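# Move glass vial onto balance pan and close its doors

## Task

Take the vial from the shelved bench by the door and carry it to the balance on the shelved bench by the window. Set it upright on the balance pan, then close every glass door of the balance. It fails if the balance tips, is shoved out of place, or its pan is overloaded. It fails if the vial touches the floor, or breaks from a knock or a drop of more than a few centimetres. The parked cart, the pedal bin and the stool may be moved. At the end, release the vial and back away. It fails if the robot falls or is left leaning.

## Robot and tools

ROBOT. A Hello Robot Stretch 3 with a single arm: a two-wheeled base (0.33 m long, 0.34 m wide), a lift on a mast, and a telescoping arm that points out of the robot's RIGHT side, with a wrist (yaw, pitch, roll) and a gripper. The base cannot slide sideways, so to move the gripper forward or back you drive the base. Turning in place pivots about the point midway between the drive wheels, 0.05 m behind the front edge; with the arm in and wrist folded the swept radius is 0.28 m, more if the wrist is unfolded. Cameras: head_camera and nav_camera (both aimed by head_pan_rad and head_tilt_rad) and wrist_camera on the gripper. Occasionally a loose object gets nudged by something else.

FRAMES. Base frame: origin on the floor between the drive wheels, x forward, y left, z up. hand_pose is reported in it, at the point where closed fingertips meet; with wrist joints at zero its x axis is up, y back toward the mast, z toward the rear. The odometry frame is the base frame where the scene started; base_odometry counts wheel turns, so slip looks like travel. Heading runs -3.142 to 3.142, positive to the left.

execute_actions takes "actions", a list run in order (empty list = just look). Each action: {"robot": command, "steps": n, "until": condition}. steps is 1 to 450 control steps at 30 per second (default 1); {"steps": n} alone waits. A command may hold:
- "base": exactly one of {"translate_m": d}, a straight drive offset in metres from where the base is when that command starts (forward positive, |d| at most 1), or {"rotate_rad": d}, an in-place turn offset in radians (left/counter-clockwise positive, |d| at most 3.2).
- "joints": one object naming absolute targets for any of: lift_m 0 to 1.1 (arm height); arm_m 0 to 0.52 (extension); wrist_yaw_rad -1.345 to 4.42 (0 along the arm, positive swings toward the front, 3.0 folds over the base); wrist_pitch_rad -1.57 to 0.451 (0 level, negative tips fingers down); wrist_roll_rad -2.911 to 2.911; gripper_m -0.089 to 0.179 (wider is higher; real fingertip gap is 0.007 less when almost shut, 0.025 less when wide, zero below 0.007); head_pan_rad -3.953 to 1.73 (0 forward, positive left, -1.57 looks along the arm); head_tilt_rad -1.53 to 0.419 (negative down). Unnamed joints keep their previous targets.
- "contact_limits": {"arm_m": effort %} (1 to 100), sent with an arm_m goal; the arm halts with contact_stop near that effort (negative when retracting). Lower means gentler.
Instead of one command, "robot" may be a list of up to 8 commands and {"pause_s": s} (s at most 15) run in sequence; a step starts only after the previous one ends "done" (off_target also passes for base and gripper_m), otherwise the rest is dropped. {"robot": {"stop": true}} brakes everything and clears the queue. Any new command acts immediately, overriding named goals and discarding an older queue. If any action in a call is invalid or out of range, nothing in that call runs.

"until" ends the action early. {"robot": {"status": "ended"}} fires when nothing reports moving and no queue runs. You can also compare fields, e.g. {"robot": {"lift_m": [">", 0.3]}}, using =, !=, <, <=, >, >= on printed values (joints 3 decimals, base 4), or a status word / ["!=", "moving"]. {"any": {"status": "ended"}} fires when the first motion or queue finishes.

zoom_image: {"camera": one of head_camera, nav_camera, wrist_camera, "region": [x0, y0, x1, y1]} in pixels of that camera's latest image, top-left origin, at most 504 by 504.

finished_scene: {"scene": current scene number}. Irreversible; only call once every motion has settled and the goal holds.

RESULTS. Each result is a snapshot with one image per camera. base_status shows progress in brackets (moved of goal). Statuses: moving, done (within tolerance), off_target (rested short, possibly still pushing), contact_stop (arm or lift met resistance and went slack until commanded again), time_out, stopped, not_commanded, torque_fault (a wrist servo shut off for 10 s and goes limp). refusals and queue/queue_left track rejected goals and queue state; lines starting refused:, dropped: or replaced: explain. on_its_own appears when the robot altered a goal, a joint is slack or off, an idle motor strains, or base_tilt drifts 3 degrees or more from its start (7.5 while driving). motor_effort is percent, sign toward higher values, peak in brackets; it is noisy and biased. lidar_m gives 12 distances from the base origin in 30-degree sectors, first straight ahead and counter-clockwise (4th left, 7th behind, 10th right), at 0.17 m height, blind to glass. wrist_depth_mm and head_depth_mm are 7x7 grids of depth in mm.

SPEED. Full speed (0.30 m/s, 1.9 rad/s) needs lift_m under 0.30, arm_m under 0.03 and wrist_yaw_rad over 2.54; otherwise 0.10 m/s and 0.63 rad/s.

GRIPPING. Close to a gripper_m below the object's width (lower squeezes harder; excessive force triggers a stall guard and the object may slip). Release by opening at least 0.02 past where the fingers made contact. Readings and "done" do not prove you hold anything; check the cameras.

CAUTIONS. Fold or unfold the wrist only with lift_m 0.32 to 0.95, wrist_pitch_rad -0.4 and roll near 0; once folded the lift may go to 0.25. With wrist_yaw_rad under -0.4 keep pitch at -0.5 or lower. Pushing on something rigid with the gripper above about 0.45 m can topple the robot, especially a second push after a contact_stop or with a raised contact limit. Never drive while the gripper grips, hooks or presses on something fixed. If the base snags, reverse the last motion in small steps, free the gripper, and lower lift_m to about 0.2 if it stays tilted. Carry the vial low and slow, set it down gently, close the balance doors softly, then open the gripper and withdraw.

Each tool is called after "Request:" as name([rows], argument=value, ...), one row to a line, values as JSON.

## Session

Request:
execute_actions(actions=[])

Scene clock: 0.00 s.
robot.base_odometry: x=+0.000 y=+0.000 heading=+0.000 (m, m, rad; robot's odometry frame)
robot.turned_by_wheels: +0.000 (rad since the last result)
robot.turned_by_imu: +0.000 (rad since the last result)
robot.base_tilt: forward=+0.3 right=-2.1 (deg)
robot.lidar_m: 2.05 1.36 1.41 1.91 2.54 1.99 1.40 1.34 1.39 1.92 1.42 1.62
robot.head_depth_mm: 2091 2566 2597 2599 2596 2635 2204 / 2079 2440 2477 2482 2503 2519 2196 / 2049 2301 2321 2314 2330 2358 2188 / 2063 2144 2162 2167 2184 2208 2166 / 1992 2044 2055 2070 2066 2077 2072 / 1907 1929 1940 1954 1969 1968 1962 / 1822 1821 1848 1854 1866 1856 1882
robot.base_status: not_commanded
robot.joint_positions: lift_m=+0.427 arm_m=+0.002 wrist_yaw_rad=+2.979 wrist_pitch_rad=-0.343 wrist_roll_rad=-0.017 gripper_m=+0.037 head_pan_rad=-0.001 head_tilt_rad=-0.022
robot.joint_goals: lift_m=+0.427 arm_m=+0.002 wrist_yaw_rad=+2.979 wrist_pitch_rad=-0.343 wrist_roll_rad=-0.017 gripper_m=+0.037 head_pan_rad=-0.001 head_tilt_rad=-0.022
robot.joint_status: lift_m=not_commanded arm_m=not_commanded wrist_yaw_rad=not_commanded wrist_pitch_rad=not_commanded wrist_roll_rad=not_commanded gripper_m=not_commanded head_pan_rad=not_commanded head_tilt_rad=not_commanded
robot.measured_speeds: translate_m=+0.000 rotate_rad=+0.000 lift_m=+0.000 arm_m=+0.000 wrist_yaw_rad=+0.000 wrist_pitch_rad=+0.000 wrist_roll_rad=+0.000 head_pan_rad=+0.000 head_tilt_rad=+0.000
robot: refusals=0 queue=idle queue_left=0
robot.motor_effort: left_wheel=+0 right_wheel=+0 lift_m=+40 arm_m=-1 wrist_yaw_rad=+0 wrist_pitch_rad=+4 wrist_roll_rad=+0 gripper_m=+0 head_pan_rad=+1 head_tilt_rad=+2 (%)
robot.hand_pose: x=+0.0165 y=+0.0826 z=+0.4571 quat_wxyz=(+0.177, +0.698, +0.066, +0.691) (m; robot's base frame)
robot.wrist_depth_mm: - - - - - - 945 / - - - - - - - / - - - - - - - / - - - - - - - / 828 808 - 843 837 816 839 / 691 674 - 688 673 678 679 / 570 577 577 579 576 585 591
pictures: head_camera (sideways: a quarter turn clockwise sets it upright), nav_camera (sideways: a quarter turn counterclockwise sets it upright), wrist_camera
Images, in order (width x height): head_camera 896x504, nav_camera 672x504, wrist_camera 644x364.

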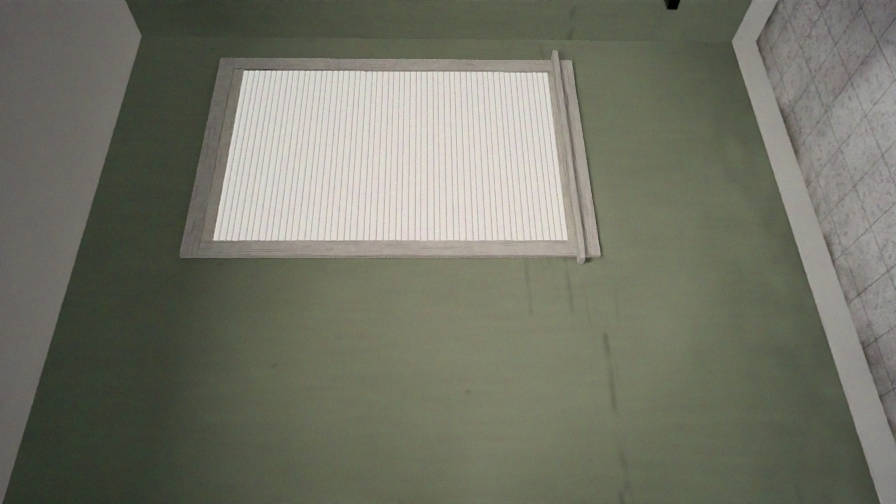

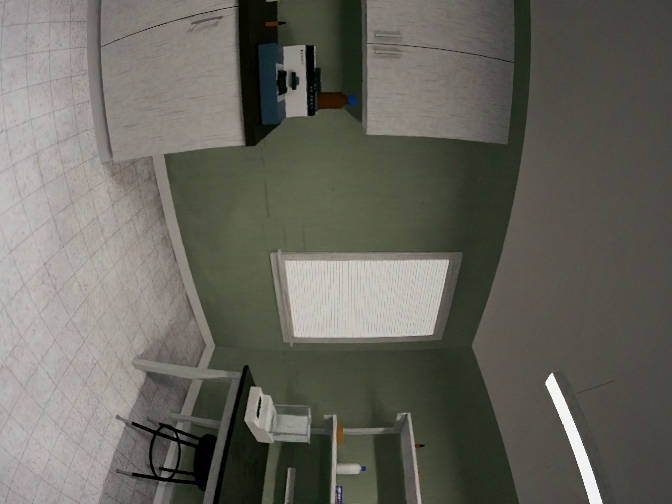

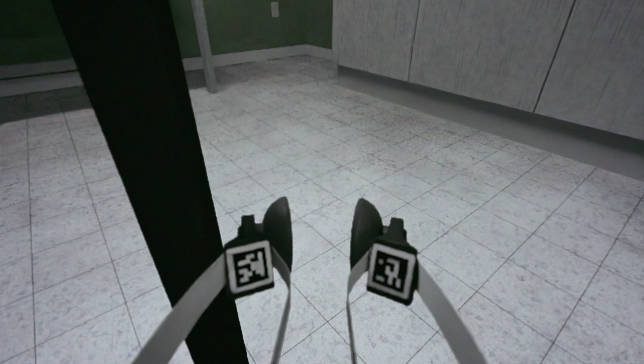

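Request:
execute_actions([
  {"robot":{"joints":{"head_pan_rad":-0.7,"head_tilt_rad":-0.3,"lift_m":0.27,"wrist_pitch_rad":-0.4}},"steps":200,"until":{"robot":{"status":"ended"}}},
])

Request:
zoom_image(camera="head_camera", region=[300,130,550,380])

Request:
execute_actions([
  {"robot":{"base":{"rotate_rad":2.07},"joints":{"head_pan_rad":-0.1}},"steps":200,"until":{"robot":{"status":"ended"}}},
])

Scene clock: 3.67 s.
robot.base_odometry: x=+0.000 y=+0.000 heading=+0.000 (m, m, rad; robot's odometry frame)
robot.turned_by_wheels: +0.000 (rad since the last result)
robot.turned_by_imu: -0.001 (rad since the last result)
robot.base_tilt: forward=+0.3 right=-2.1 (deg)
robot.lidar_m: 2.05 1.36 1.41 1.91 2.54 1.99 1.40 1.34 1.39 1.93 1.42 1.62
robot.head_depth_mm: 1752 1841 1934 1801 2099 1952 1546 / 1759 1893 1993 1778 2200 1960 1554 / 1860 1971 2068 1798 2278 1954 1555 / 1928 2043 2133 1784 2301 1875 1545 / 1988 2125 2230 1765 2332 1893 1541 / 2037 2197 2318 1657 2539 1966 1547 / 2163 2282 2412 2514 2419 1862 1542
robot.base_status: not_commanded
robot.joint_positions: lift_m=+0.270 arm_m=+0.002 wrist_yaw_rad=+2.979 wrist_pitch_rad=-0.412 wrist_roll_rad=-0.017 gripper_m=+0.037 head_pan_rad=-0.693 head_tilt_rad=-0.296
robot.joint_goals: lift_m=+0.270 arm_m=+0.002 wrist_yaw_rad=+2.979 wrist_pitch_rad=-0.400 wrist_roll_rad=-0.017 gripper_m=+0.037 head_pan_rad=-0.700 head_tilt_rad=-0.300
robot.joint_status: lift_m=done arm_m=not_commanded wrist_yaw_rad=not_commanded wrist_pitch_rad=done wrist_roll_rad=not_commanded gripper_m=not_commanded head_pan_rad=done head_tilt_rad=done
robot.measured_speeds: translate_m=+0.000 rotate_rad=+0.000 lift_m=+0.000 arm_m=+0.000 wrist_yaw_rad=+0.000 wrist_pitch_rad=+0.000 wrist_roll_rad=+0.000 head_pan_rad=+0.000 head_tilt_rad=+0.000
robot: refusals=0 queue=done queue_left=0
robot.motor_effort: left_wheel=+0(0) right_wheel=+0(0) lift_m=+27(39) arm_m=-1(0) wrist_yaw_rad=+0(0) wrist_pitch_rad=+3(4) wrist_roll_rad=+0(0) gripper_m=+0(1) head_pan_rad=-3(33) head_tilt_rad=-2(22) (%)
robot.hand_pose: x=+0.0153 y=+0.0748 z=+0.2845 quat_wxyz=(+0.200, +0.696, +0.090, +0.684) (m; robot's base frame)
robot.wrist_depth_mm: - - - - - - 981 / - - - - - - - / 852 - 868 879 895 897 864 / 666 670 660 669 673 692 679 / 550 546 - 547 552 553 552 / 460 491 - - 460 456 457 / - - - - 401 397 402
pictures: head_camera (sideways: a quarter turn clockwise sets it upright), nav_camera (sideways: a quarter turn counterclockwise sets it upright), wrist_camera
Images, in order (width x height): head_camera 896x504, nav_camera 672x504, wrist_camera 644x364.

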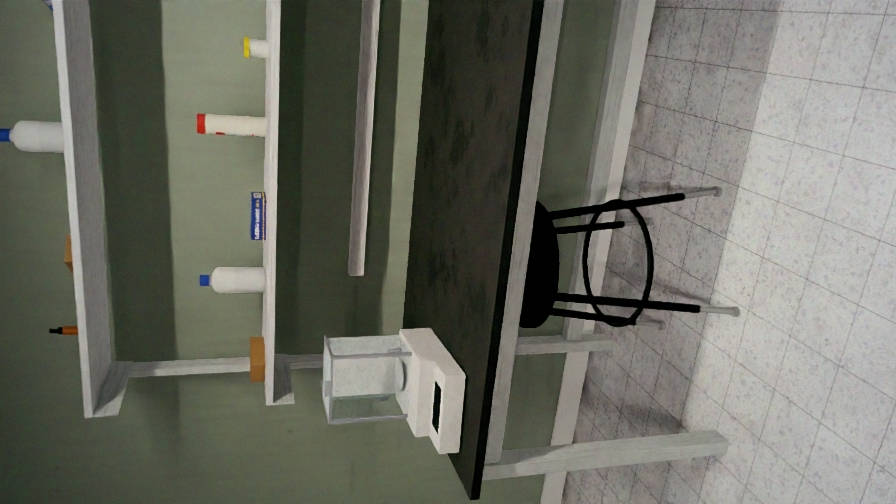

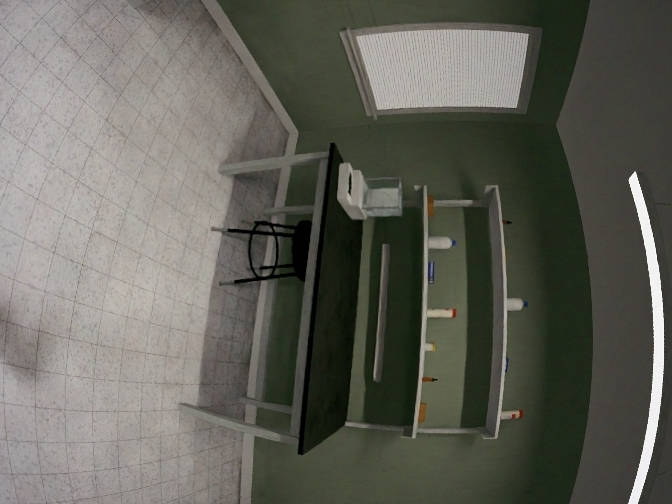

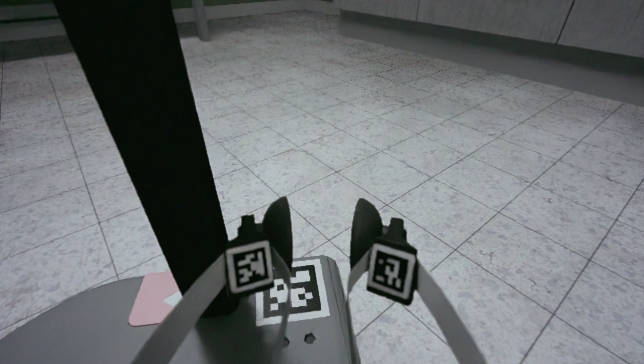

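Region (300, 130, 550, 380) of head_camera's 896x504 image, scaled by 2.016, with more detail than that image has.

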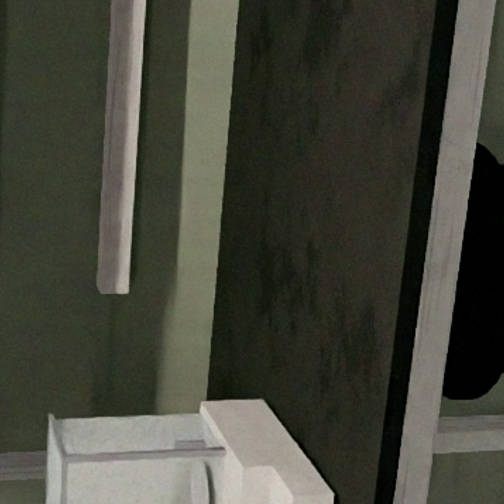

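Scene clock: 6.13 s.
robot.base_odometry: x=+0.000 y=+0.000 heading=+2.070 (m, m, rad; robot's odometry frame)
robot.turned_by_wheels: +2.070 (rad since the last result)
robot.turned_by_imu: +2.065 (rad since the last result)
robot.base_tilt: forward=+0.3 right=-2.1 (deg)
robot.lidar_m: 2.52 1.99 1.42 1.34 1.37 1.83 1.42 1.68 2.07 1.36 1.39 1.84
robot.head_depth_mm: 2385 2511 2655 2827 2655 1955 1541 / 2348 2496 2614 2732 2543 1964 1544 / 2287 2425 2554 2375 2663 1956 1552 / 2252 2405 2529 2370 2642 1958 1542 / 2218 2353 2480 2140 2615 1959 1549 / 2175 2316 2437 2149 2575 1953 1552 / 2177 2296 2394 2150 2549 1951 1555
robot.base_status: done (rotate_rad +2.0699 of +2.0700)
robot.joint_positions: lift_m=+0.270 arm_m=+0.002 wrist_yaw_rad=+2.979 wrist_pitch_rad=-0.412 wrist_roll_rad=-0.017 gripper_m=+0.037 head_pan_rad=-0.107 head_tilt_rad=-0.297
robot.joint_goals: lift_m=+0.270 arm_m=+0.002 wrist_yaw_rad=+2.979 wrist_pitch_rad=-0.400 wrist_roll_rad=-0.017 gripper_m=+0.037 head_pan_rad=-0.100 head_tilt_rad=-0.300
robot.joint_status: lift_m=done arm_m=not_commanded wrist_yaw_rad=not_commanded wrist_pitch_rad=done wrist_roll_rad=not_commanded gripper_m=not_commanded head_pan_rad=done head_tilt_rad=done
robot.measured_speeds: translate_m=+0.000 rotate_rad=+0.000 lift_m=+0.000 arm_m=+0.000 wrist_yaw_rad=+0.000 wrist_pitch_rad=+0.000 wrist_roll_rad=+0.000 head_pan_rad=+0.000 head_tilt_rad=+0.000
robot: refusals=0 queue=done queue_left=0
robot.motor_effort: left_wheel=-2(8) right_wheel=+2(11) lift_m=+27(27) arm_m=+0(0) wrist_yaw_rad=-1(1) wrist_pitch_rad=+4(4) wrist_roll_rad=+0(0) gripper_m=+0(0) head_pan_rad=+3(33) head_tilt_rad=-2(2) (%)
robot.hand_pose: x=+0.0153 y=+0.0748 z=+0.2845 quat_wxyz=(+0.200, +0.696, +0.090, +0.684) (m; robot's base frame)
robot.wrist_depth_mm: - - - - - - - / - - - - - - - / 851 - 857 867 876 862 875 / 656 671 666 668 686 679 672 / 550 547 - 546 552 544 542 / 465 490 - - 454 460 455 / - - - - 395 395 402
pictures: head_camera (sideways: a quarter turn clockwise sets it upright), nav_camera (sideways: a quarter turn counterclockwise sets it upright), wrist_camera
Images, in order (width x height): head_camera 896x504, nav_camera 672x504, wrist_camera 644x364.

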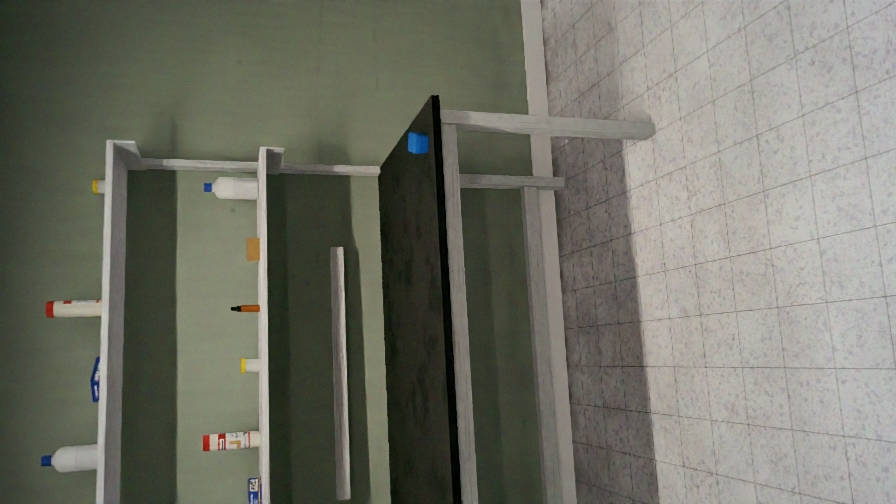

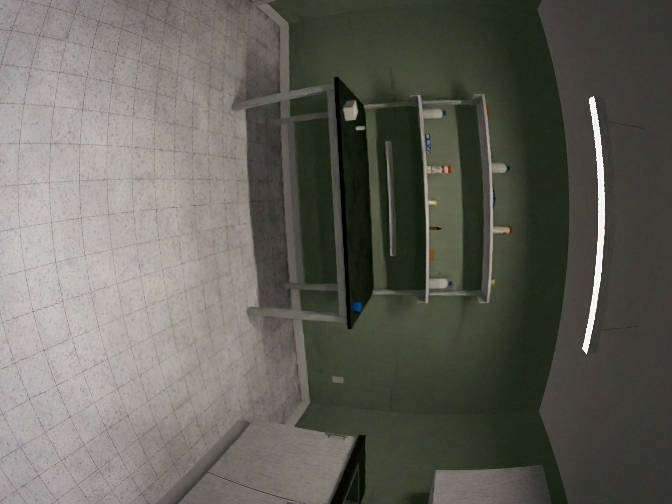

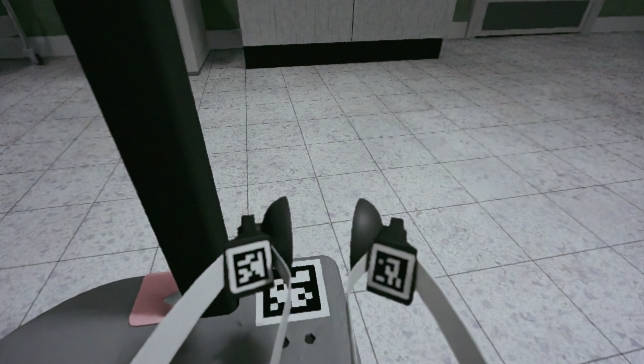

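Request:
execute_actions([
  {"robot":[{"base":{"rotate_rad":0.38}},{"base":{"translate_m":1}},{"base":{"translate_m":0.55}},{"base":{"rotate_rad":1.25},"joints":{"lift_m":0.88,"head_pan_rad":-1.57,"head_tilt_rad":-0.7}},{"joints":{"wrist_yaw_rad":0,"gripper_m":0.07,"wrist_roll_rad":0}},{"joints":{"wrist_pitch_rad":-0.25,"lift_m":0.8}}],"steps":450},
  {"steps":450,"until":{"robot":{"status":"ended"}}},
])

Scene clock: 27.20 s.
robot.base_odometry: x=-1.194 y=+0.989 heading=-2.583 (m, m, rad; robot's odometry frame)
robot.turned_by_wheels: +1.630 (rad since the last result)
robot.turned_by_imu: +1.622 (rad since the last result)
robot.base_tilt: forward=+0.2 right=-2.1 (deg)
robot.lidar_m: 1.29 1.04 1.20 2.85 3.25 1.92 1.85 1.24 1.10 1.05 0.45 1.34
robot.head_depth_mm: 991 1069 1039 813 665 1285 - / 988 1067 1037 813 665 1290 - / 988 1065 1045 811 673 - - / 987 1113 1042 812 667 1289 1171 / 992 1110 1043 814 625 1282 1191 / 991 1091 1041 812 644 1285 1126 / 950 1112 1237 814 666 657 1145
robot.base_status: done (rotate_rad +1.2499 of +1.2500)
robot.joint_positions: lift_m=+0.800 arm_m=+0.003 wrist_yaw_rad=+0.002 wrist_pitch_rad=-0.272 wrist_roll_rad=-0.005 gripper_m=+0.070 head_pan_rad=-1.563 head_tilt_rad=-0.692
robot.joint_goals: lift_m=+0.800 arm_m=+0.003 wrist_yaw_rad=+0.000 wrist_pitch_rad=-0.250 wrist_roll_rad=+0.000 gripper_m=+0.070 head_pan_rad=-1.570 head_tilt_rad=-0.700
robot.joint_status: lift_m=done arm_m=not_commanded wrist_yaw_rad=done wrist_pitch_rad=done wrist_roll_rad=done gripper_m=done head_pan_rad=done head_tilt_rad=done
robot.measured_speeds: translate_m=+0.000 rotate_rad=+0.000 lift_m=+0.000 arm_m=+0.000 wrist_yaw_rad=+0.000 wrist_pitch_rad=+0.000 wrist_roll_rad=+0.000 head_pan_rad=+0.000 head_tilt_rad=+0.000
robot: refusals=0 queue=done queue_left=0
robot.motor_effort: left_wheel=-2(9) right_wheel=+2(10) lift_m=+27(55) arm_m=-1(1) wrist_yaw_rad=-2(1) wrist_pitch_rad=+7(7) wrist_roll_rad=+2(2) gripper_m=+0(80) head_pan_rad=-3(40) head_tilt_rad=-4(31) (%)
robot.hand_pose: x=-0.0209 y=-0.3879 z=+0.8471 quat_wxyz=(+0.703, +0.097, -0.698, -0.095) (m; robot's base frame)
robot.wrist_depth_mm: 810 824 796 809 806 799 790 / 874 891 863 849 843 858 850 / 949 912 554 558 560 561 555 / - 280 280 388 390 382 381 / 294 268 251 295 307 289 291 / 237 236 227 235 229 235 235 / 198 198 198 197 197 197 197
pictures: head_camera (sideways: a quarter turn clockwise sets it upright), nav_camera (sideways: a quarter turn counterclockwise sets it upright), wrist_camera
Images, in order (width x height): head_camera 896x504, nav_camera 672x504, wrist_camera 644x364.

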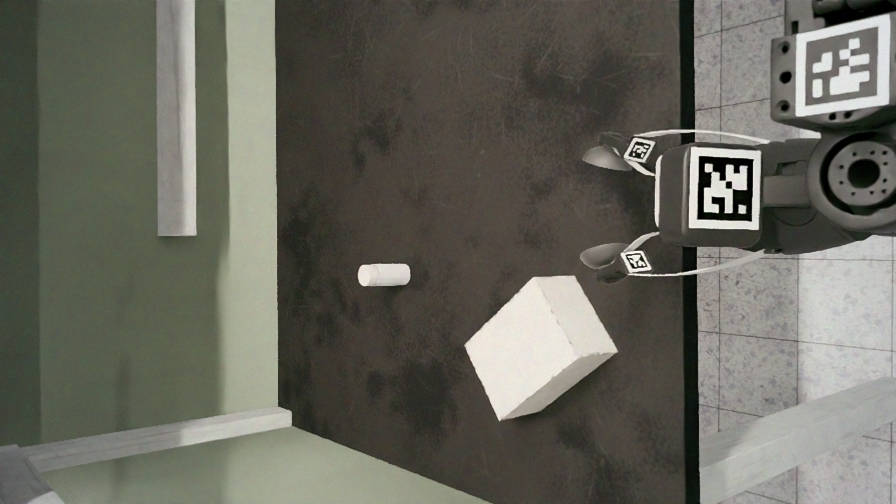

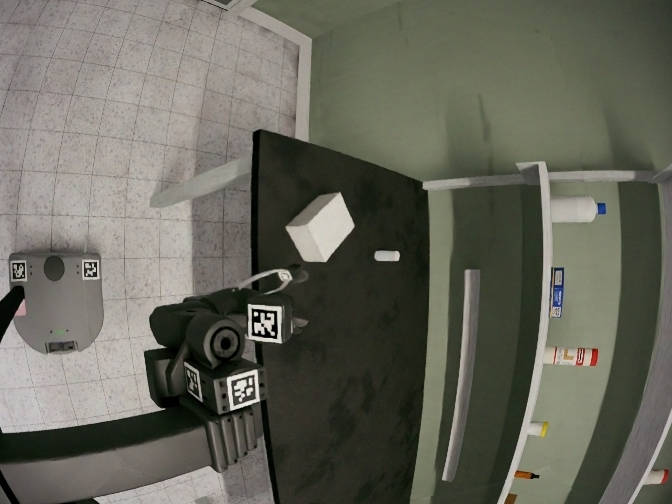

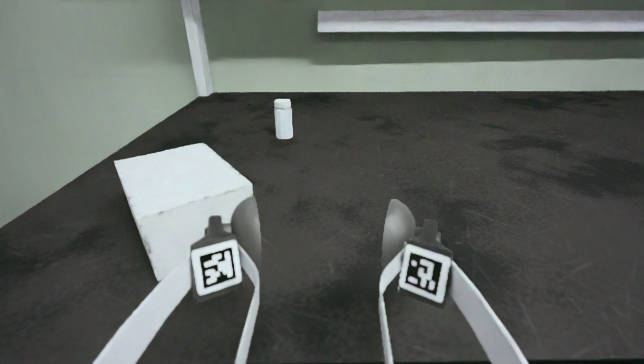

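Request:
execute_actions([
  {"robot":[{"base":{"translate_m":-0.15}},{"base":{"rotate_rad":0.267}},{"joints":{"arm_m":0.36,"lift_m":0.77}}],"steps":450,"until":{"robot":{"status":"ended"}}},
])

Scene clock: 36.03 s.
robot.base_odometry: x=-1.066 y=+1.068 heading=-2.317 (m, m, rad; robot's odometry frame)
robot.turned_by_wheels: +0.267 (rad since the last result)
robot.turned_by_imu: +0.266 (rad since the last result)
robot.base_tilt: forward=+0.3 right=-2.0 (deg)
robot.lidar_m: 1.19 1.17 2.00 3.12 1.97 1.70 1.10 1.24 1.06 1.05 0.54 1.45
robot.head_depth_mm: 955 1031 1043 839 - - 1166 / 983 1057 1043 - 666 603 1190 / 1004 1121 1086 - 666 1288 1192 / 1031 1156 1086 799 665 1312 1193 / 1025 1158 1043 787 649 1344 1190 / 1085 1221 1348 813 650 1344 1128 / 1121 1270 1452 839 685 857 1189
robot.base_status: done (rotate_rad +0.2669 of +0.2670)
robot.joint_positions: lift_m=+0.770 arm_m=+0.360 wrist_yaw_rad=+0.001 wrist_pitch_rad=-0.271 wrist_roll_rad=-0.005 gripper_m=+0.070 head_pan_rad=-1.563 head_tilt_rad=-0.692
robot.joint_goals: lift_m=+0.770 arm_m=+0.360 wrist_yaw_rad=+0.000 wrist_pitch_rad=-0.250 wrist_roll_rad=+0.000 gripper_m=+0.070 head_pan_rad=-1.570 head_tilt_rad=-0.700
robot.joint_status: lift_m=done arm_m=done wrist_yaw_rad=done wrist_pitch_rad=done wrist_roll_rad=done gripper_m=done head_pan_rad=done head_tilt_rad=done
robot.measured_speeds: translate_m=+0.000 rotate_rad=+0.000 lift_m=+0.000 arm_m=+0.000 wrist_yaw_rad=+0.000 wrist_pitch_rad=+0.000 wrist_roll_rad=+0.000 head_pan_rad=+0.000 head_tilt_rad=+0.000
robot: refusals=0 queue=done queue_left=0
robot.motor_effort: left_wheel=-2(6) right_wheel=+2(7) lift_m=+27(26) arm_m=+2(4) wrist_yaw_rad=-1(2) wrist_pitch_rad=+6(7) wrist_roll_rad=+2(2) gripper_m=+1(1) head_pan_rad=-2(2) head_tilt_rad=-5(4) (%)
robot.hand_pose: x=-0.0212 y=-0.7450 z=+0.8173 quat_wxyz=(+0.703, +0.096, -0.699, -0.095) (m; robot's base frame)
robot.wrist_depth_mm: 679 628 562 528 500 454 433 / 750 680 610 564 520 497 458 / 819 746 460 464 463 464 457 / 920 318 318 301 316 315 319 / 244 242 253 221 252 240 242 / 196 196 189 195 186 195 193 / 164 164 164 163 163 163 164
pictures: head_camera (sideways: a quarter turn clockwise sets it upright), nav_camera (sideways: a quarter turn counterclockwise sets it upright), wrist_camera
Images, in order (width x height): head_camera 896x504, nav_camera 672x504, wrist_camera 644x364.

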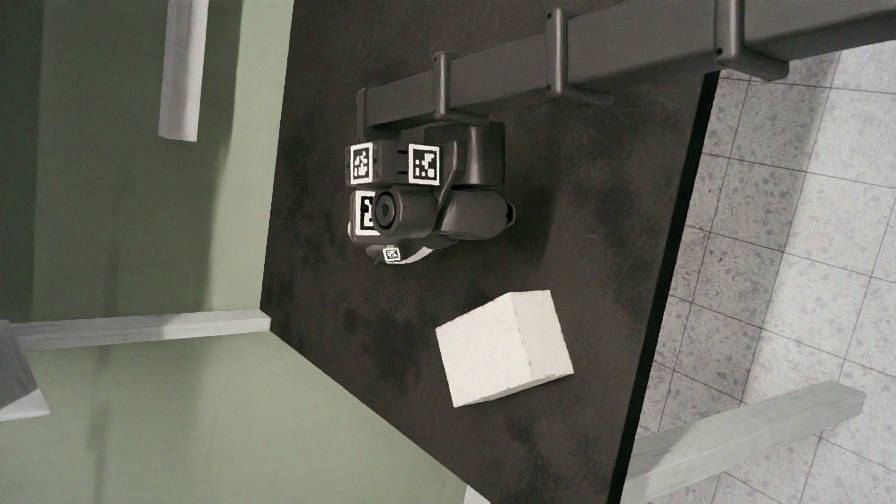

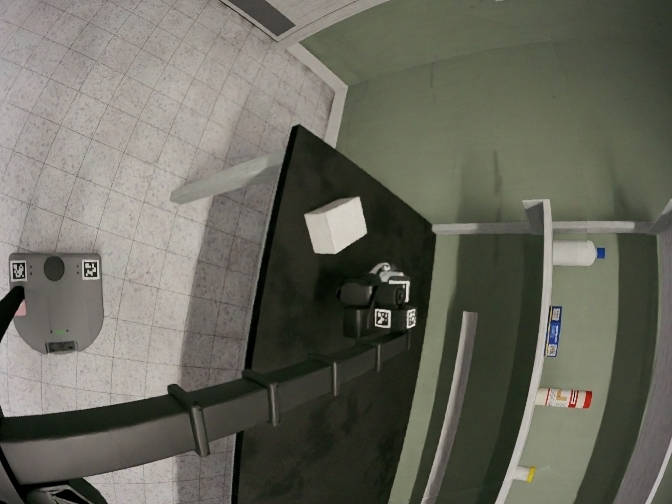

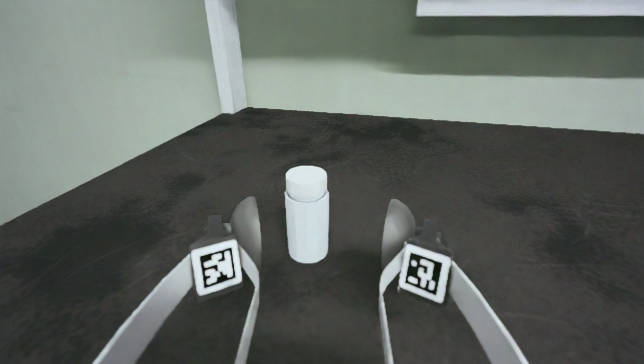

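Request:
execute_actions([
  {"robot":[{"base":{"translate_m":0.012}},{"joints":{"arm_m":0.414,"lift_m":0.758}},{"joints":{"gripper_m":-0.01}},{"joints":{"lift_m":0.78}}],"steps":450,"until":{"robot":{"status":"ended"}}},
])

Scene clock: 41.53 s.
robot.base_odometry: x=-1.075 y=+1.059 heading=-2.317 (m, m, rad; robot's odometry frame)
robot.turned_by_wheels: +0.000 (rad since the last result)
robot.turned_by_imu: -0.001 (rad since the last result)
robot.base_tilt: forward=+0.2 right=-2.1 (deg)
robot.lidar_m: 1.18 1.16 1.97 2.84 1.98 1.72 1.12 1.24 1.06 1.06 0.54 1.43
robot.head_depth_mm: 962 1031 1038 813 - - 1169 / 982 1072 1086 - 649 603 1189 / 1008 1126 1133 764 665 1283 1190 / 1035 1157 1087 787 665 1315 1189 / 1027 1155 1044 789 649 1343 1184 / 1093 1237 1372 814 667 1340 1129 / 1120 1271 1458 1597 684 888 1191
robot.base_status: done (translate_m +0.0120 of +0.0120)
robot.joint_positions: lift_m=+0.780 arm_m=+0.414 wrist_yaw_rad=+0.001 wrist_pitch_rad=-0.271 wrist_roll_rad=-0.005 gripper_m=-0.009 head_pan_rad=-1.563 head_tilt_rad=-0.692
robot.joint_goals: lift_m=+0.780 arm_m=+0.414 wrist_yaw_rad=+0.000 wrist_pitch_rad=-0.250 wrist_roll_rad=+0.000 gripper_m=-0.010 head_pan_rad=-1.570 head_tilt_rad=-0.700
robot.joint_status: lift_m=done arm_m=done wrist_yaw_rad=done wrist_pitch_rad=done wrist_roll_rad=done gripper_m=done head_pan_rad=done head_tilt_rad=done
robot.measured_speeds: translate_m=+0.000 rotate_rad=+0.000 lift_m=+0.000 arm_m=+0.000 wrist_yaw_rad=+0.000 wrist_pitch_rad=+0.000 wrist_roll_rad=+0.000 head_pan_rad=+0.000 head_tilt_rad=+0.000
robot: refusals=0 queue=done queue_left=0
robot.motor_effort: left_wheel=-2(3) right_wheel=+2(8) lift_m=+52(56) arm_m=+4(3) wrist_yaw_rad=+0(2) wrist_pitch_rad=+6(6) wrist_roll_rad=+2(2) gripper_m=-14(87) head_pan_rad=-3(2) head_tilt_rad=-4(4) (%)
robot.hand_pose: x=-0.0212 y=-0.7990 z=+0.8265 quat_wxyz=(+0.703, +0.096, -0.699, -0.095) (m; robot's base frame)
robot.wrist_depth_mm: 620 572 509 490 449 417 392 / 681 615 543 524 479 454 425 / 747 685 490 497 495 470 448 / 848 356 338 337 335 339 333 / 268 256 267 137 256 255 256 / 206 208 200 155 199 206 206 / 174 173 174 173 173 173 172
pictures: head_camera (sideways: a quarter turn clockwise sets it upright), nav_camera (sideways: a quarter turn counterclockwise sets it upright), wrist_camera
Images, in order (width x height): head_camera 896x504, nav_camera 672x504, wrist_camera 644x364.

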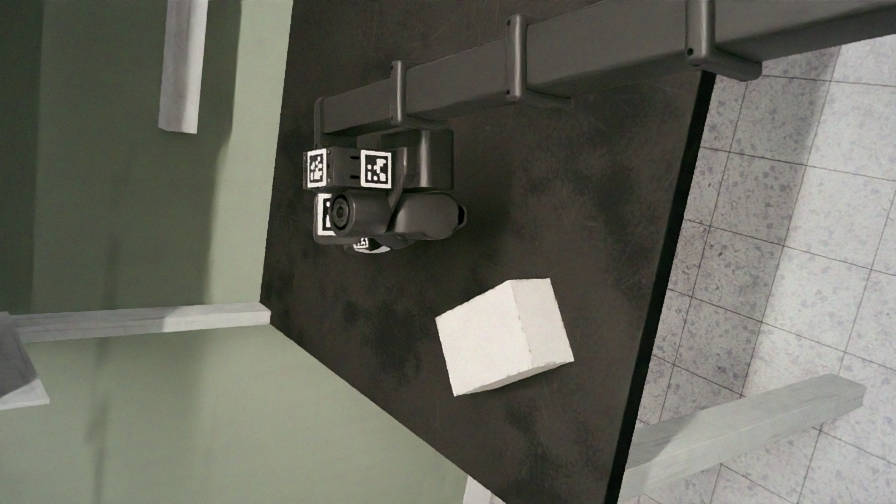

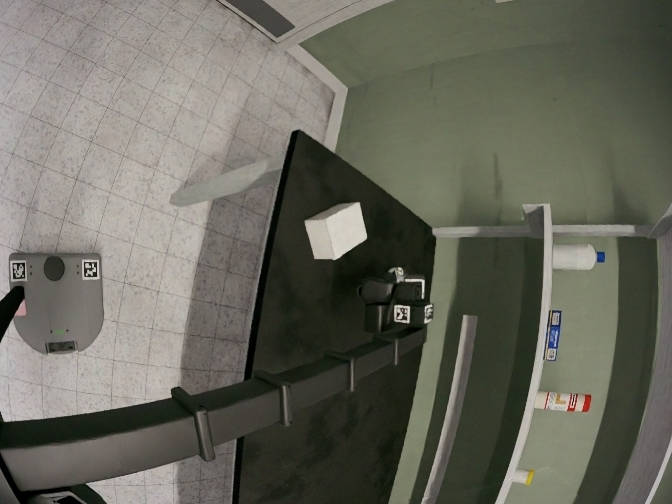

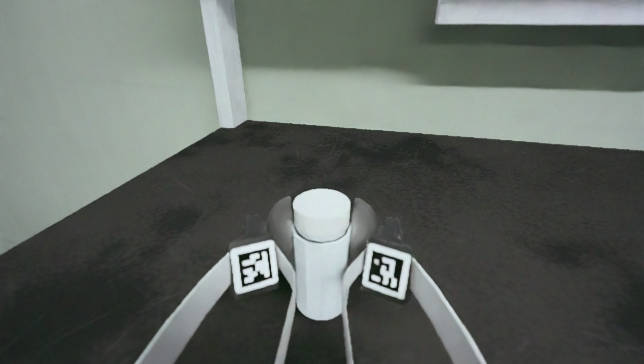

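Request:
execute_actions([
  {"robot":[{"joints":{"lift_m":0.84,"arm_m":0}},{"joints":{"wrist_yaw_rad":3,"wrist_pitch_rad":-0.4}},{"base":{"rotate_rad":1.935},"joints":{"lift_m":0.28,"head_tilt_rad":-0.6,"head_pan_rad":-0.9}},{"base":{"translate_m":1}},{"base":{"translate_m":1}},{"base":{"translate_m":1}},{"base":{"translate_m":0.2}},{"base":{"rotate_rad":-0.62}}],"steps":450},
  {"steps":450,"until":{"robot":{"status":"ended"}}},
  {"steps":450,"until":{"robot":{"status":"ended"}}},
])

Scene clock: 74.50 s.
robot.base_odometry: x=+1.895 y=-0.132 heading=-1.001 (m, m, rad; robot's odometry frame)
robot.turned_by_wheels: +1.315 (rad since the last result)
robot.turned_by_imu: +1.305 (rad since the last result)
robot.base_tilt: forward=+0.3 right=-2.1 (deg)
robot.lidar_m: 1.00 0.68 0.49 0.47 0.49 0.67 0.89 3.15 2.95 1.85 0.45 0.94
robot.head_depth_mm: 2051 2174 1236 915 796 1448 1234 / 1710 1809 1240 914 724 1348 1240 / 1500 1658 1244 779 682 647 837 / 1315 1410 1182 747 685 1385 1240 / 955 1261 818 731 724 1454 1238 / 934 1142 734 777 794 1408 1241 / 940 1066 1126 919 1341 1356 1242
robot.base_status: done (rotate_rad -0.6199 of -0.6200)
robot.joint_positions: lift_m=+0.280 arm_m=+0.003 wrist_yaw_rad=+2.998 wrist_pitch_rad=-0.413 wrist_roll_rad=-0.004 gripper_m=-0.009 head_pan_rad=-0.907 head_tilt_rad=-0.606
robot.joint_goals: lift_m=+0.280 arm_m=+0.000 wrist_yaw_rad=+3.000 wrist_pitch_rad=-0.400 wrist_roll_rad=+0.000 gripper_m=-0.010 head_pan_rad=-0.900 head_tilt_rad=-0.600
robot.joint_status: lift_m=done arm_m=done wrist_yaw_rad=done wrist_pitch_rad=done wrist_roll_rad=done gripper_m=done head_pan_rad=done head_tilt_rad=done
robot.measured_speeds: translate_m=+0.000 rotate_rad=+0.000 lift_m=+0.000 arm_m=+0.000 wrist_yaw_rad=+0.000 wrist_pitch_rad=+0.000 wrist_roll_rad=+0.000 head_pan_rad=+0.000 head_tilt_rad=+0.000
robot: refusals=0 queue=done queue_left=0
robot.motor_effort: left_wheel=+1(8) right_wheel=-2(9) lift_m=+27(51) arm_m=-4(6) wrist_yaw_rad=+1(2) wrist_pitch_rad=+4(7) wrist_roll_rad=+1(2) gripper_m=-14(14) head_pan_rad=+3(33) head_tilt_rad=+3(14) (%)
robot.hand_pose: x=+0.0109 y=+0.0749 z=+0.2941 quat_wxyz=(+0.194, +0.699, +0.096, +0.682) (m; robot's base frame)
robot.wrist_depth_mm: 424 - 447 466 482 504 518 / 460 - 487 511 524 558 584 / 499 514 534 576 588 610 659 / 544 570 592 601 638 647 675 / 566 560 - 137 548 542 542 / 478 488 - 152 464 465 467 / - - - - 403 408 404
pictures: head_camera (sideways: a quarter turn clockwise sets it upright), nav_camera (sideways: a quarter turn counterclockwise sets it upright), wrist_camera
Images, in order (width x height): head_camera 896x504, nav_camera 672x504, wrist_camera 644x364.

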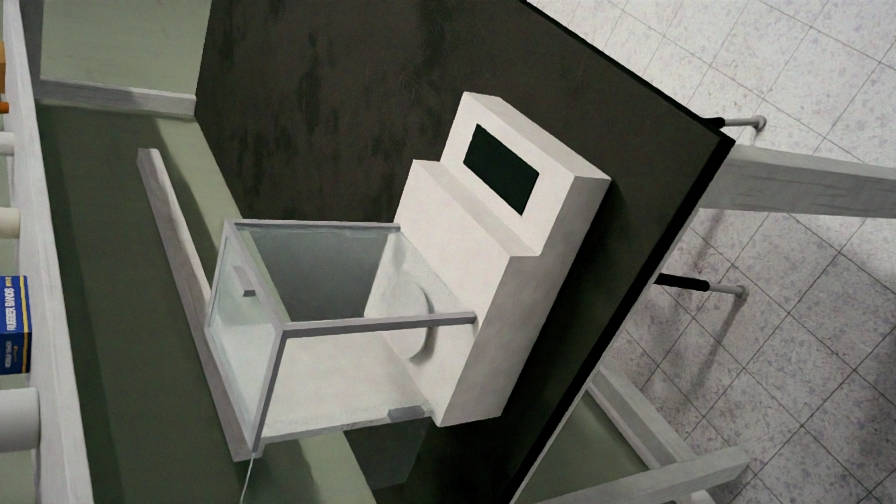

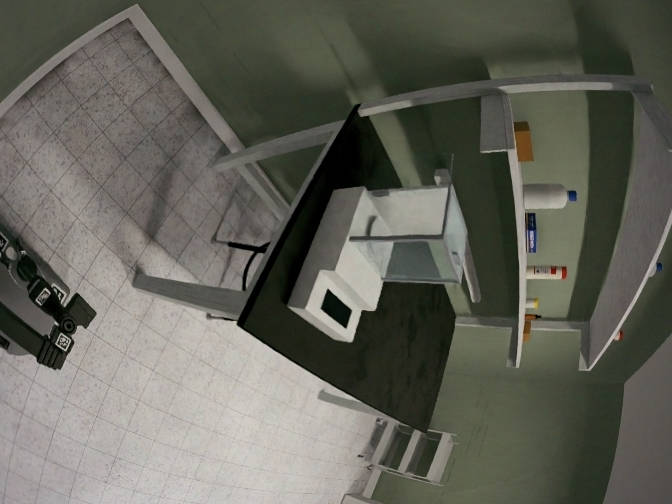

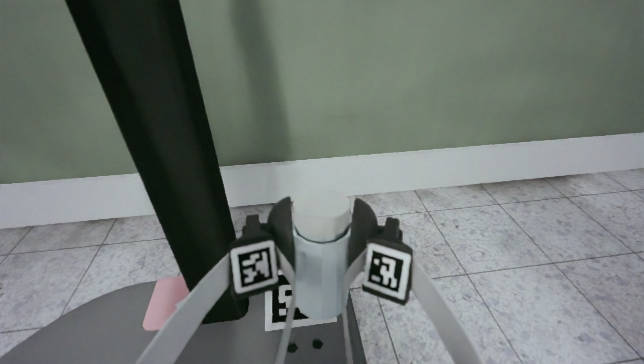

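Request:
execute_actions([
  {"robot":[{"base":{"rotate_rad":0.25}},{"base":{"translate_m":0.53},"joints":{"lift_m":0.92,"head_pan_rad":-1.57}},{"base":{"rotate_rad":-0.25},"joints":{"wrist_yaw_rad":0}},{"joints":{"wrist_pitch_rad":-0.25}}],"steps":450,"until":{"robot":{"status":"ended"}}},
])

Scene clock: 86.30 s.
robot.base_odometry: x=+2.282 y=-0.494 heading=-1.001 (m, m, rad; robot's odometry frame)
robot.turned_by_wheels: +0.000 (rad since the last result)
robot.turned_by_imu: -0.005 (rad since the last result)
robot.base_tilt: forward=+0.3 right=-2.1 (deg)
robot.lidar_m: 0.49 0.49 0.36 0.35 0.36 0.49 1.34 3.68 0.59 0.76 0.62 0.51
robot.head_depth_mm: 2870 3059 2977 881 702 - - / 2882 3005 1245 777 691 1486 - / 2891 2692 1077 719 665 - - / 2891 3050 1184 725 673 1202 1212 / 2902 3000 1187 852 697 1409 1237 / 778 1788 1242 918 726 1414 1234 / 635 448 1294 916 727 1295 1085
robot.base_status: done (rotate_rad -0.2499 of -0.2500)
robot.joint_positions: lift_m=+0.920 arm_m=+0.003 wrist_yaw_rad=+0.003 wrist_pitch_rad=-0.274 wrist_roll_rad=-0.004 gripper_m=-0.009 head_pan_rad=-1.563 head_tilt_rad=-0.606
robot.joint_goals: lift_m=+0.920 arm_m=+0.000 wrist_yaw_rad=+0.000 wrist_pitch_rad=-0.250 wrist_roll_rad=+0.000 gripper_m=-0.010 head_pan_rad=-1.570 head_tilt_rad=-0.600
robot.joint_status: lift_m=done arm_m=done wrist_yaw_rad=done wrist_pitch_rad=done wrist_roll_rad=done gripper_m=done head_pan_rad=done head_tilt_rad=done
robot.measured_speeds: translate_m=+0.000 rotate_rad=+0.000 lift_m=+0.000 arm_m=+0.000 wrist_yaw_rad=+0.000 wrist_pitch_rad=+0.000 wrist_roll_rad=+0.000 head_pan_rad=+0.000 head_tilt_rad=+0.000
robot: refusals=0 queue=done queue_left=0
robot.motor_effort: left_wheel=+1(9) right_wheel=-2(9) lift_m=+52(54) arm_m=-4(4) wrist_yaw_rad=-2(1) wrist_pitch_rad=+8(7) wrist_roll_rad=+1(1) gripper_m=-14(14) head_pan_rad=-3(35) head_tilt_rad=+3(3) (%)
robot.hand_pose: x=-0.0209 y=-0.3880 z=+0.9658 quat_wxyz=(+0.702, +0.098, -0.699, -0.096) (m; robot's base frame)
robot.wrist_depth_mm: 583 868 - - - - - / 555 778 - - - - - / 564 774 779 829 - - - / 560 628 560 405 459 - - / 492 480 486 137 396 461 - / 388 385 376 154 376 392 - / 404 407 405 411 409 416 -
pictures: head_camera (sideways: a quarter turn clockwise sets it upright), nav_camera (sideways: a quarter turn counterclockwise sets it upright), wrist_camera
Images, in order (width x height): head_camera 896x504, nav_camera 672x504, wrist_camera 644x364.

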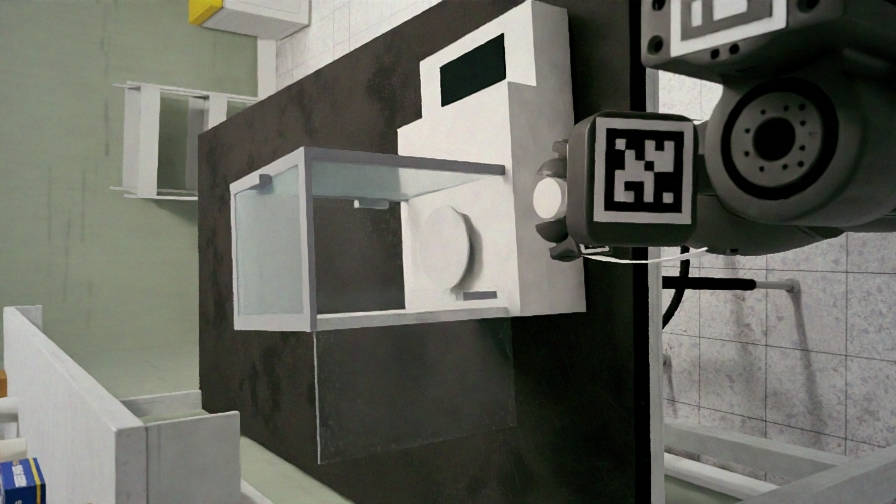

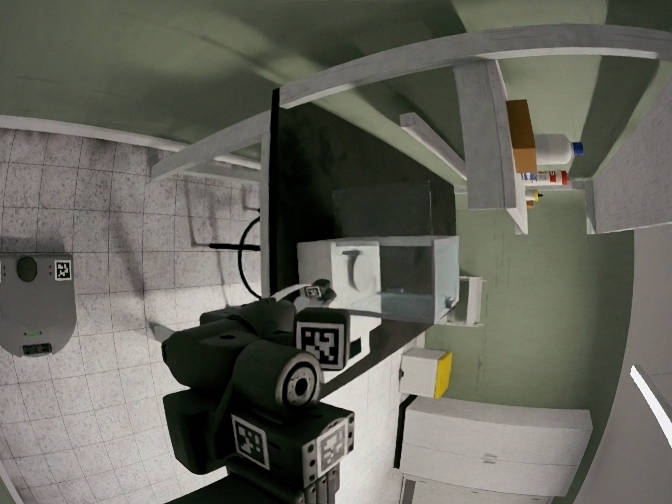

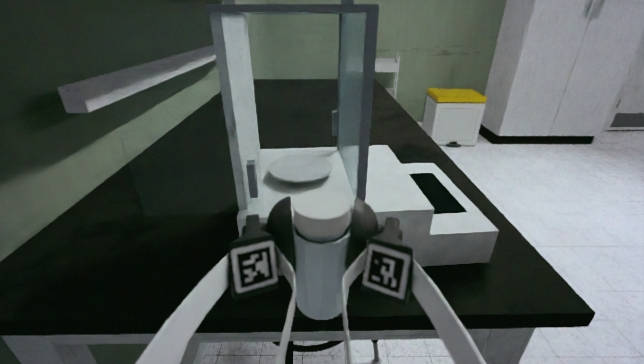

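Request:
execute_actions([
  {"robot":[{"base":{"rotate_rad":0.09}},{"base":{"translate_m":-0.035},"joints":{"arm_m":0.12,"lift_m":0.913}}],"steps":450,"until":{"robot":{"status":"ended"}}},
])

Scene clock: 90.20 s.
robot.base_odometry: x=+2.261 y=-0.466 heading=-0.912 (m, m, rad; robot's odometry frame)
robot.turned_by_wheels: +0.090 (rad since the last result)
robot.turned_by_imu: +0.089 (rad since the last result)
robot.base_tilt: forward=+0.3 right=-2.0 (deg)
robot.lidar_m: 0.52 0.46 0.35 0.35 0.37 0.55 1.37 4.21 0.57 0.76 0.64 0.53
robot.head_depth_mm: 2818 3033 1307 993 - - 936 / 2855 2642 1182 807 - 1365 1237 / 2874 2991 1183 808 - 1347 1241 / 2895 3060 1246 778 678 1354 1238 / 1400 1856 1184 882 705 1419 1233 / 634 1467 1244 918 726 1352 1233 / 495 460 1186 919 726 1268 1060
robot.base_status: done (translate_m -0.0350 of -0.0350)
robot.joint_positions: lift_m=+0.913 arm_m=+0.120 wrist_yaw_rad=+0.001 wrist_pitch_rad=-0.273 wrist_roll_rad=-0.004 gripper_m=-0.009 head_pan_rad=-1.563 head_tilt_rad=-0.606
robot.joint_goals: lift_m=+0.913 arm_m=+0.120 wrist_yaw_rad=+0.000 wrist_pitch_rad=-0.250 wrist_roll_rad=+0.000 gripper_m=-0.010 head_pan_rad=-1.570 head_tilt_rad=-0.600
robot.joint_status: lift_m=done arm_m=done wrist_yaw_rad=done wrist_pitch_rad=done wrist_roll_rad=done gripper_m=done head_pan_rad=done head_tilt_rad=done
robot.measured_speeds: translate_m=+0.000 rotate_rad=+0.000 lift_m=+0.000 arm_m=+0.000 wrist_yaw_rad=+0.000 wrist_pitch_rad=+0.000 wrist_roll_rad=+0.000 head_pan_rad=+0.000 head_tilt_rad=+0.000
robot: refusals=0 queue=done queue_left=0
robot.motor_effort: left_wheel=-2(6) right_wheel=+2(6) lift_m=+27(53) arm_m=+3(5) wrist_yaw_rad=-1(2) wrist_pitch_rad=+7(7) wrist_roll_rad=+1(1) gripper_m=-14(14) head_pan_rad=-3(3) head_tilt_rad=+2(3) (%)
robot.hand_pose: x=-0.0211 y=-0.5048 z=+0.9598 quat_wxyz=(+0.702, +0.097, -0.699, -0.096) (m; robot's base frame)
robot.wrist_depth_mm: 514 692 249 - - - - / 504 664 247 - - - - / 514 723 288 899 842 - - / 529 619 346 412 415 - - / 491 464 432 137 313 387 - / 382 383 255 154 254 279 - / 320 321 286 271 273 274 301
pictures: head_camera (sideways: a quarter turn clockwise sets it upright), nav_camera (sideways: a quarter turn counterclockwise sets it upright), wrist_camera
Images, in order (width x height): head_camera 896x504, nav_camera 672x504, wrist_camera 644x364.

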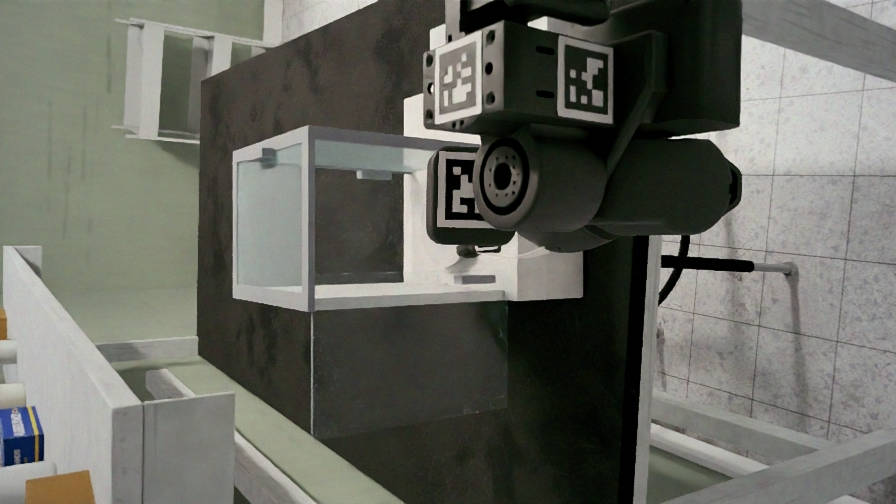

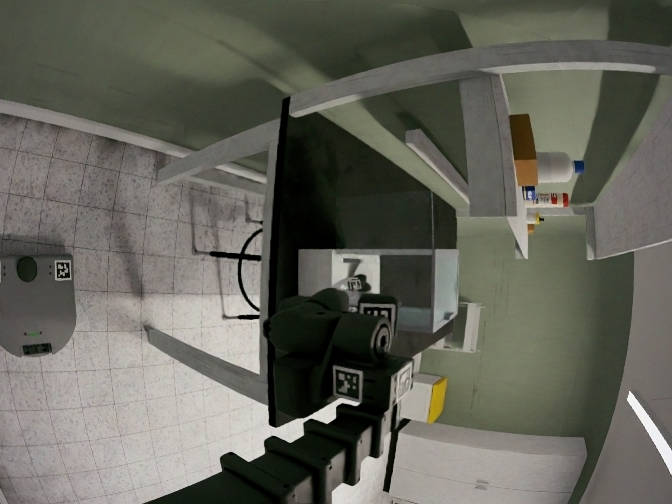

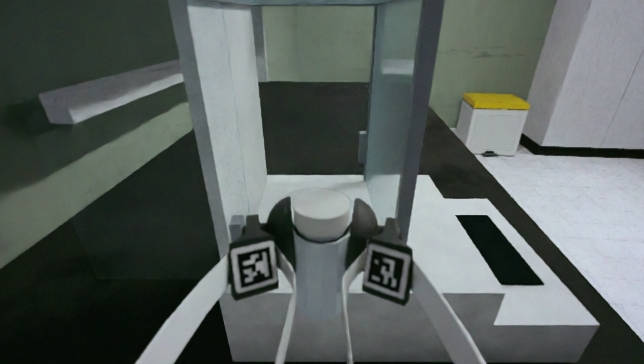

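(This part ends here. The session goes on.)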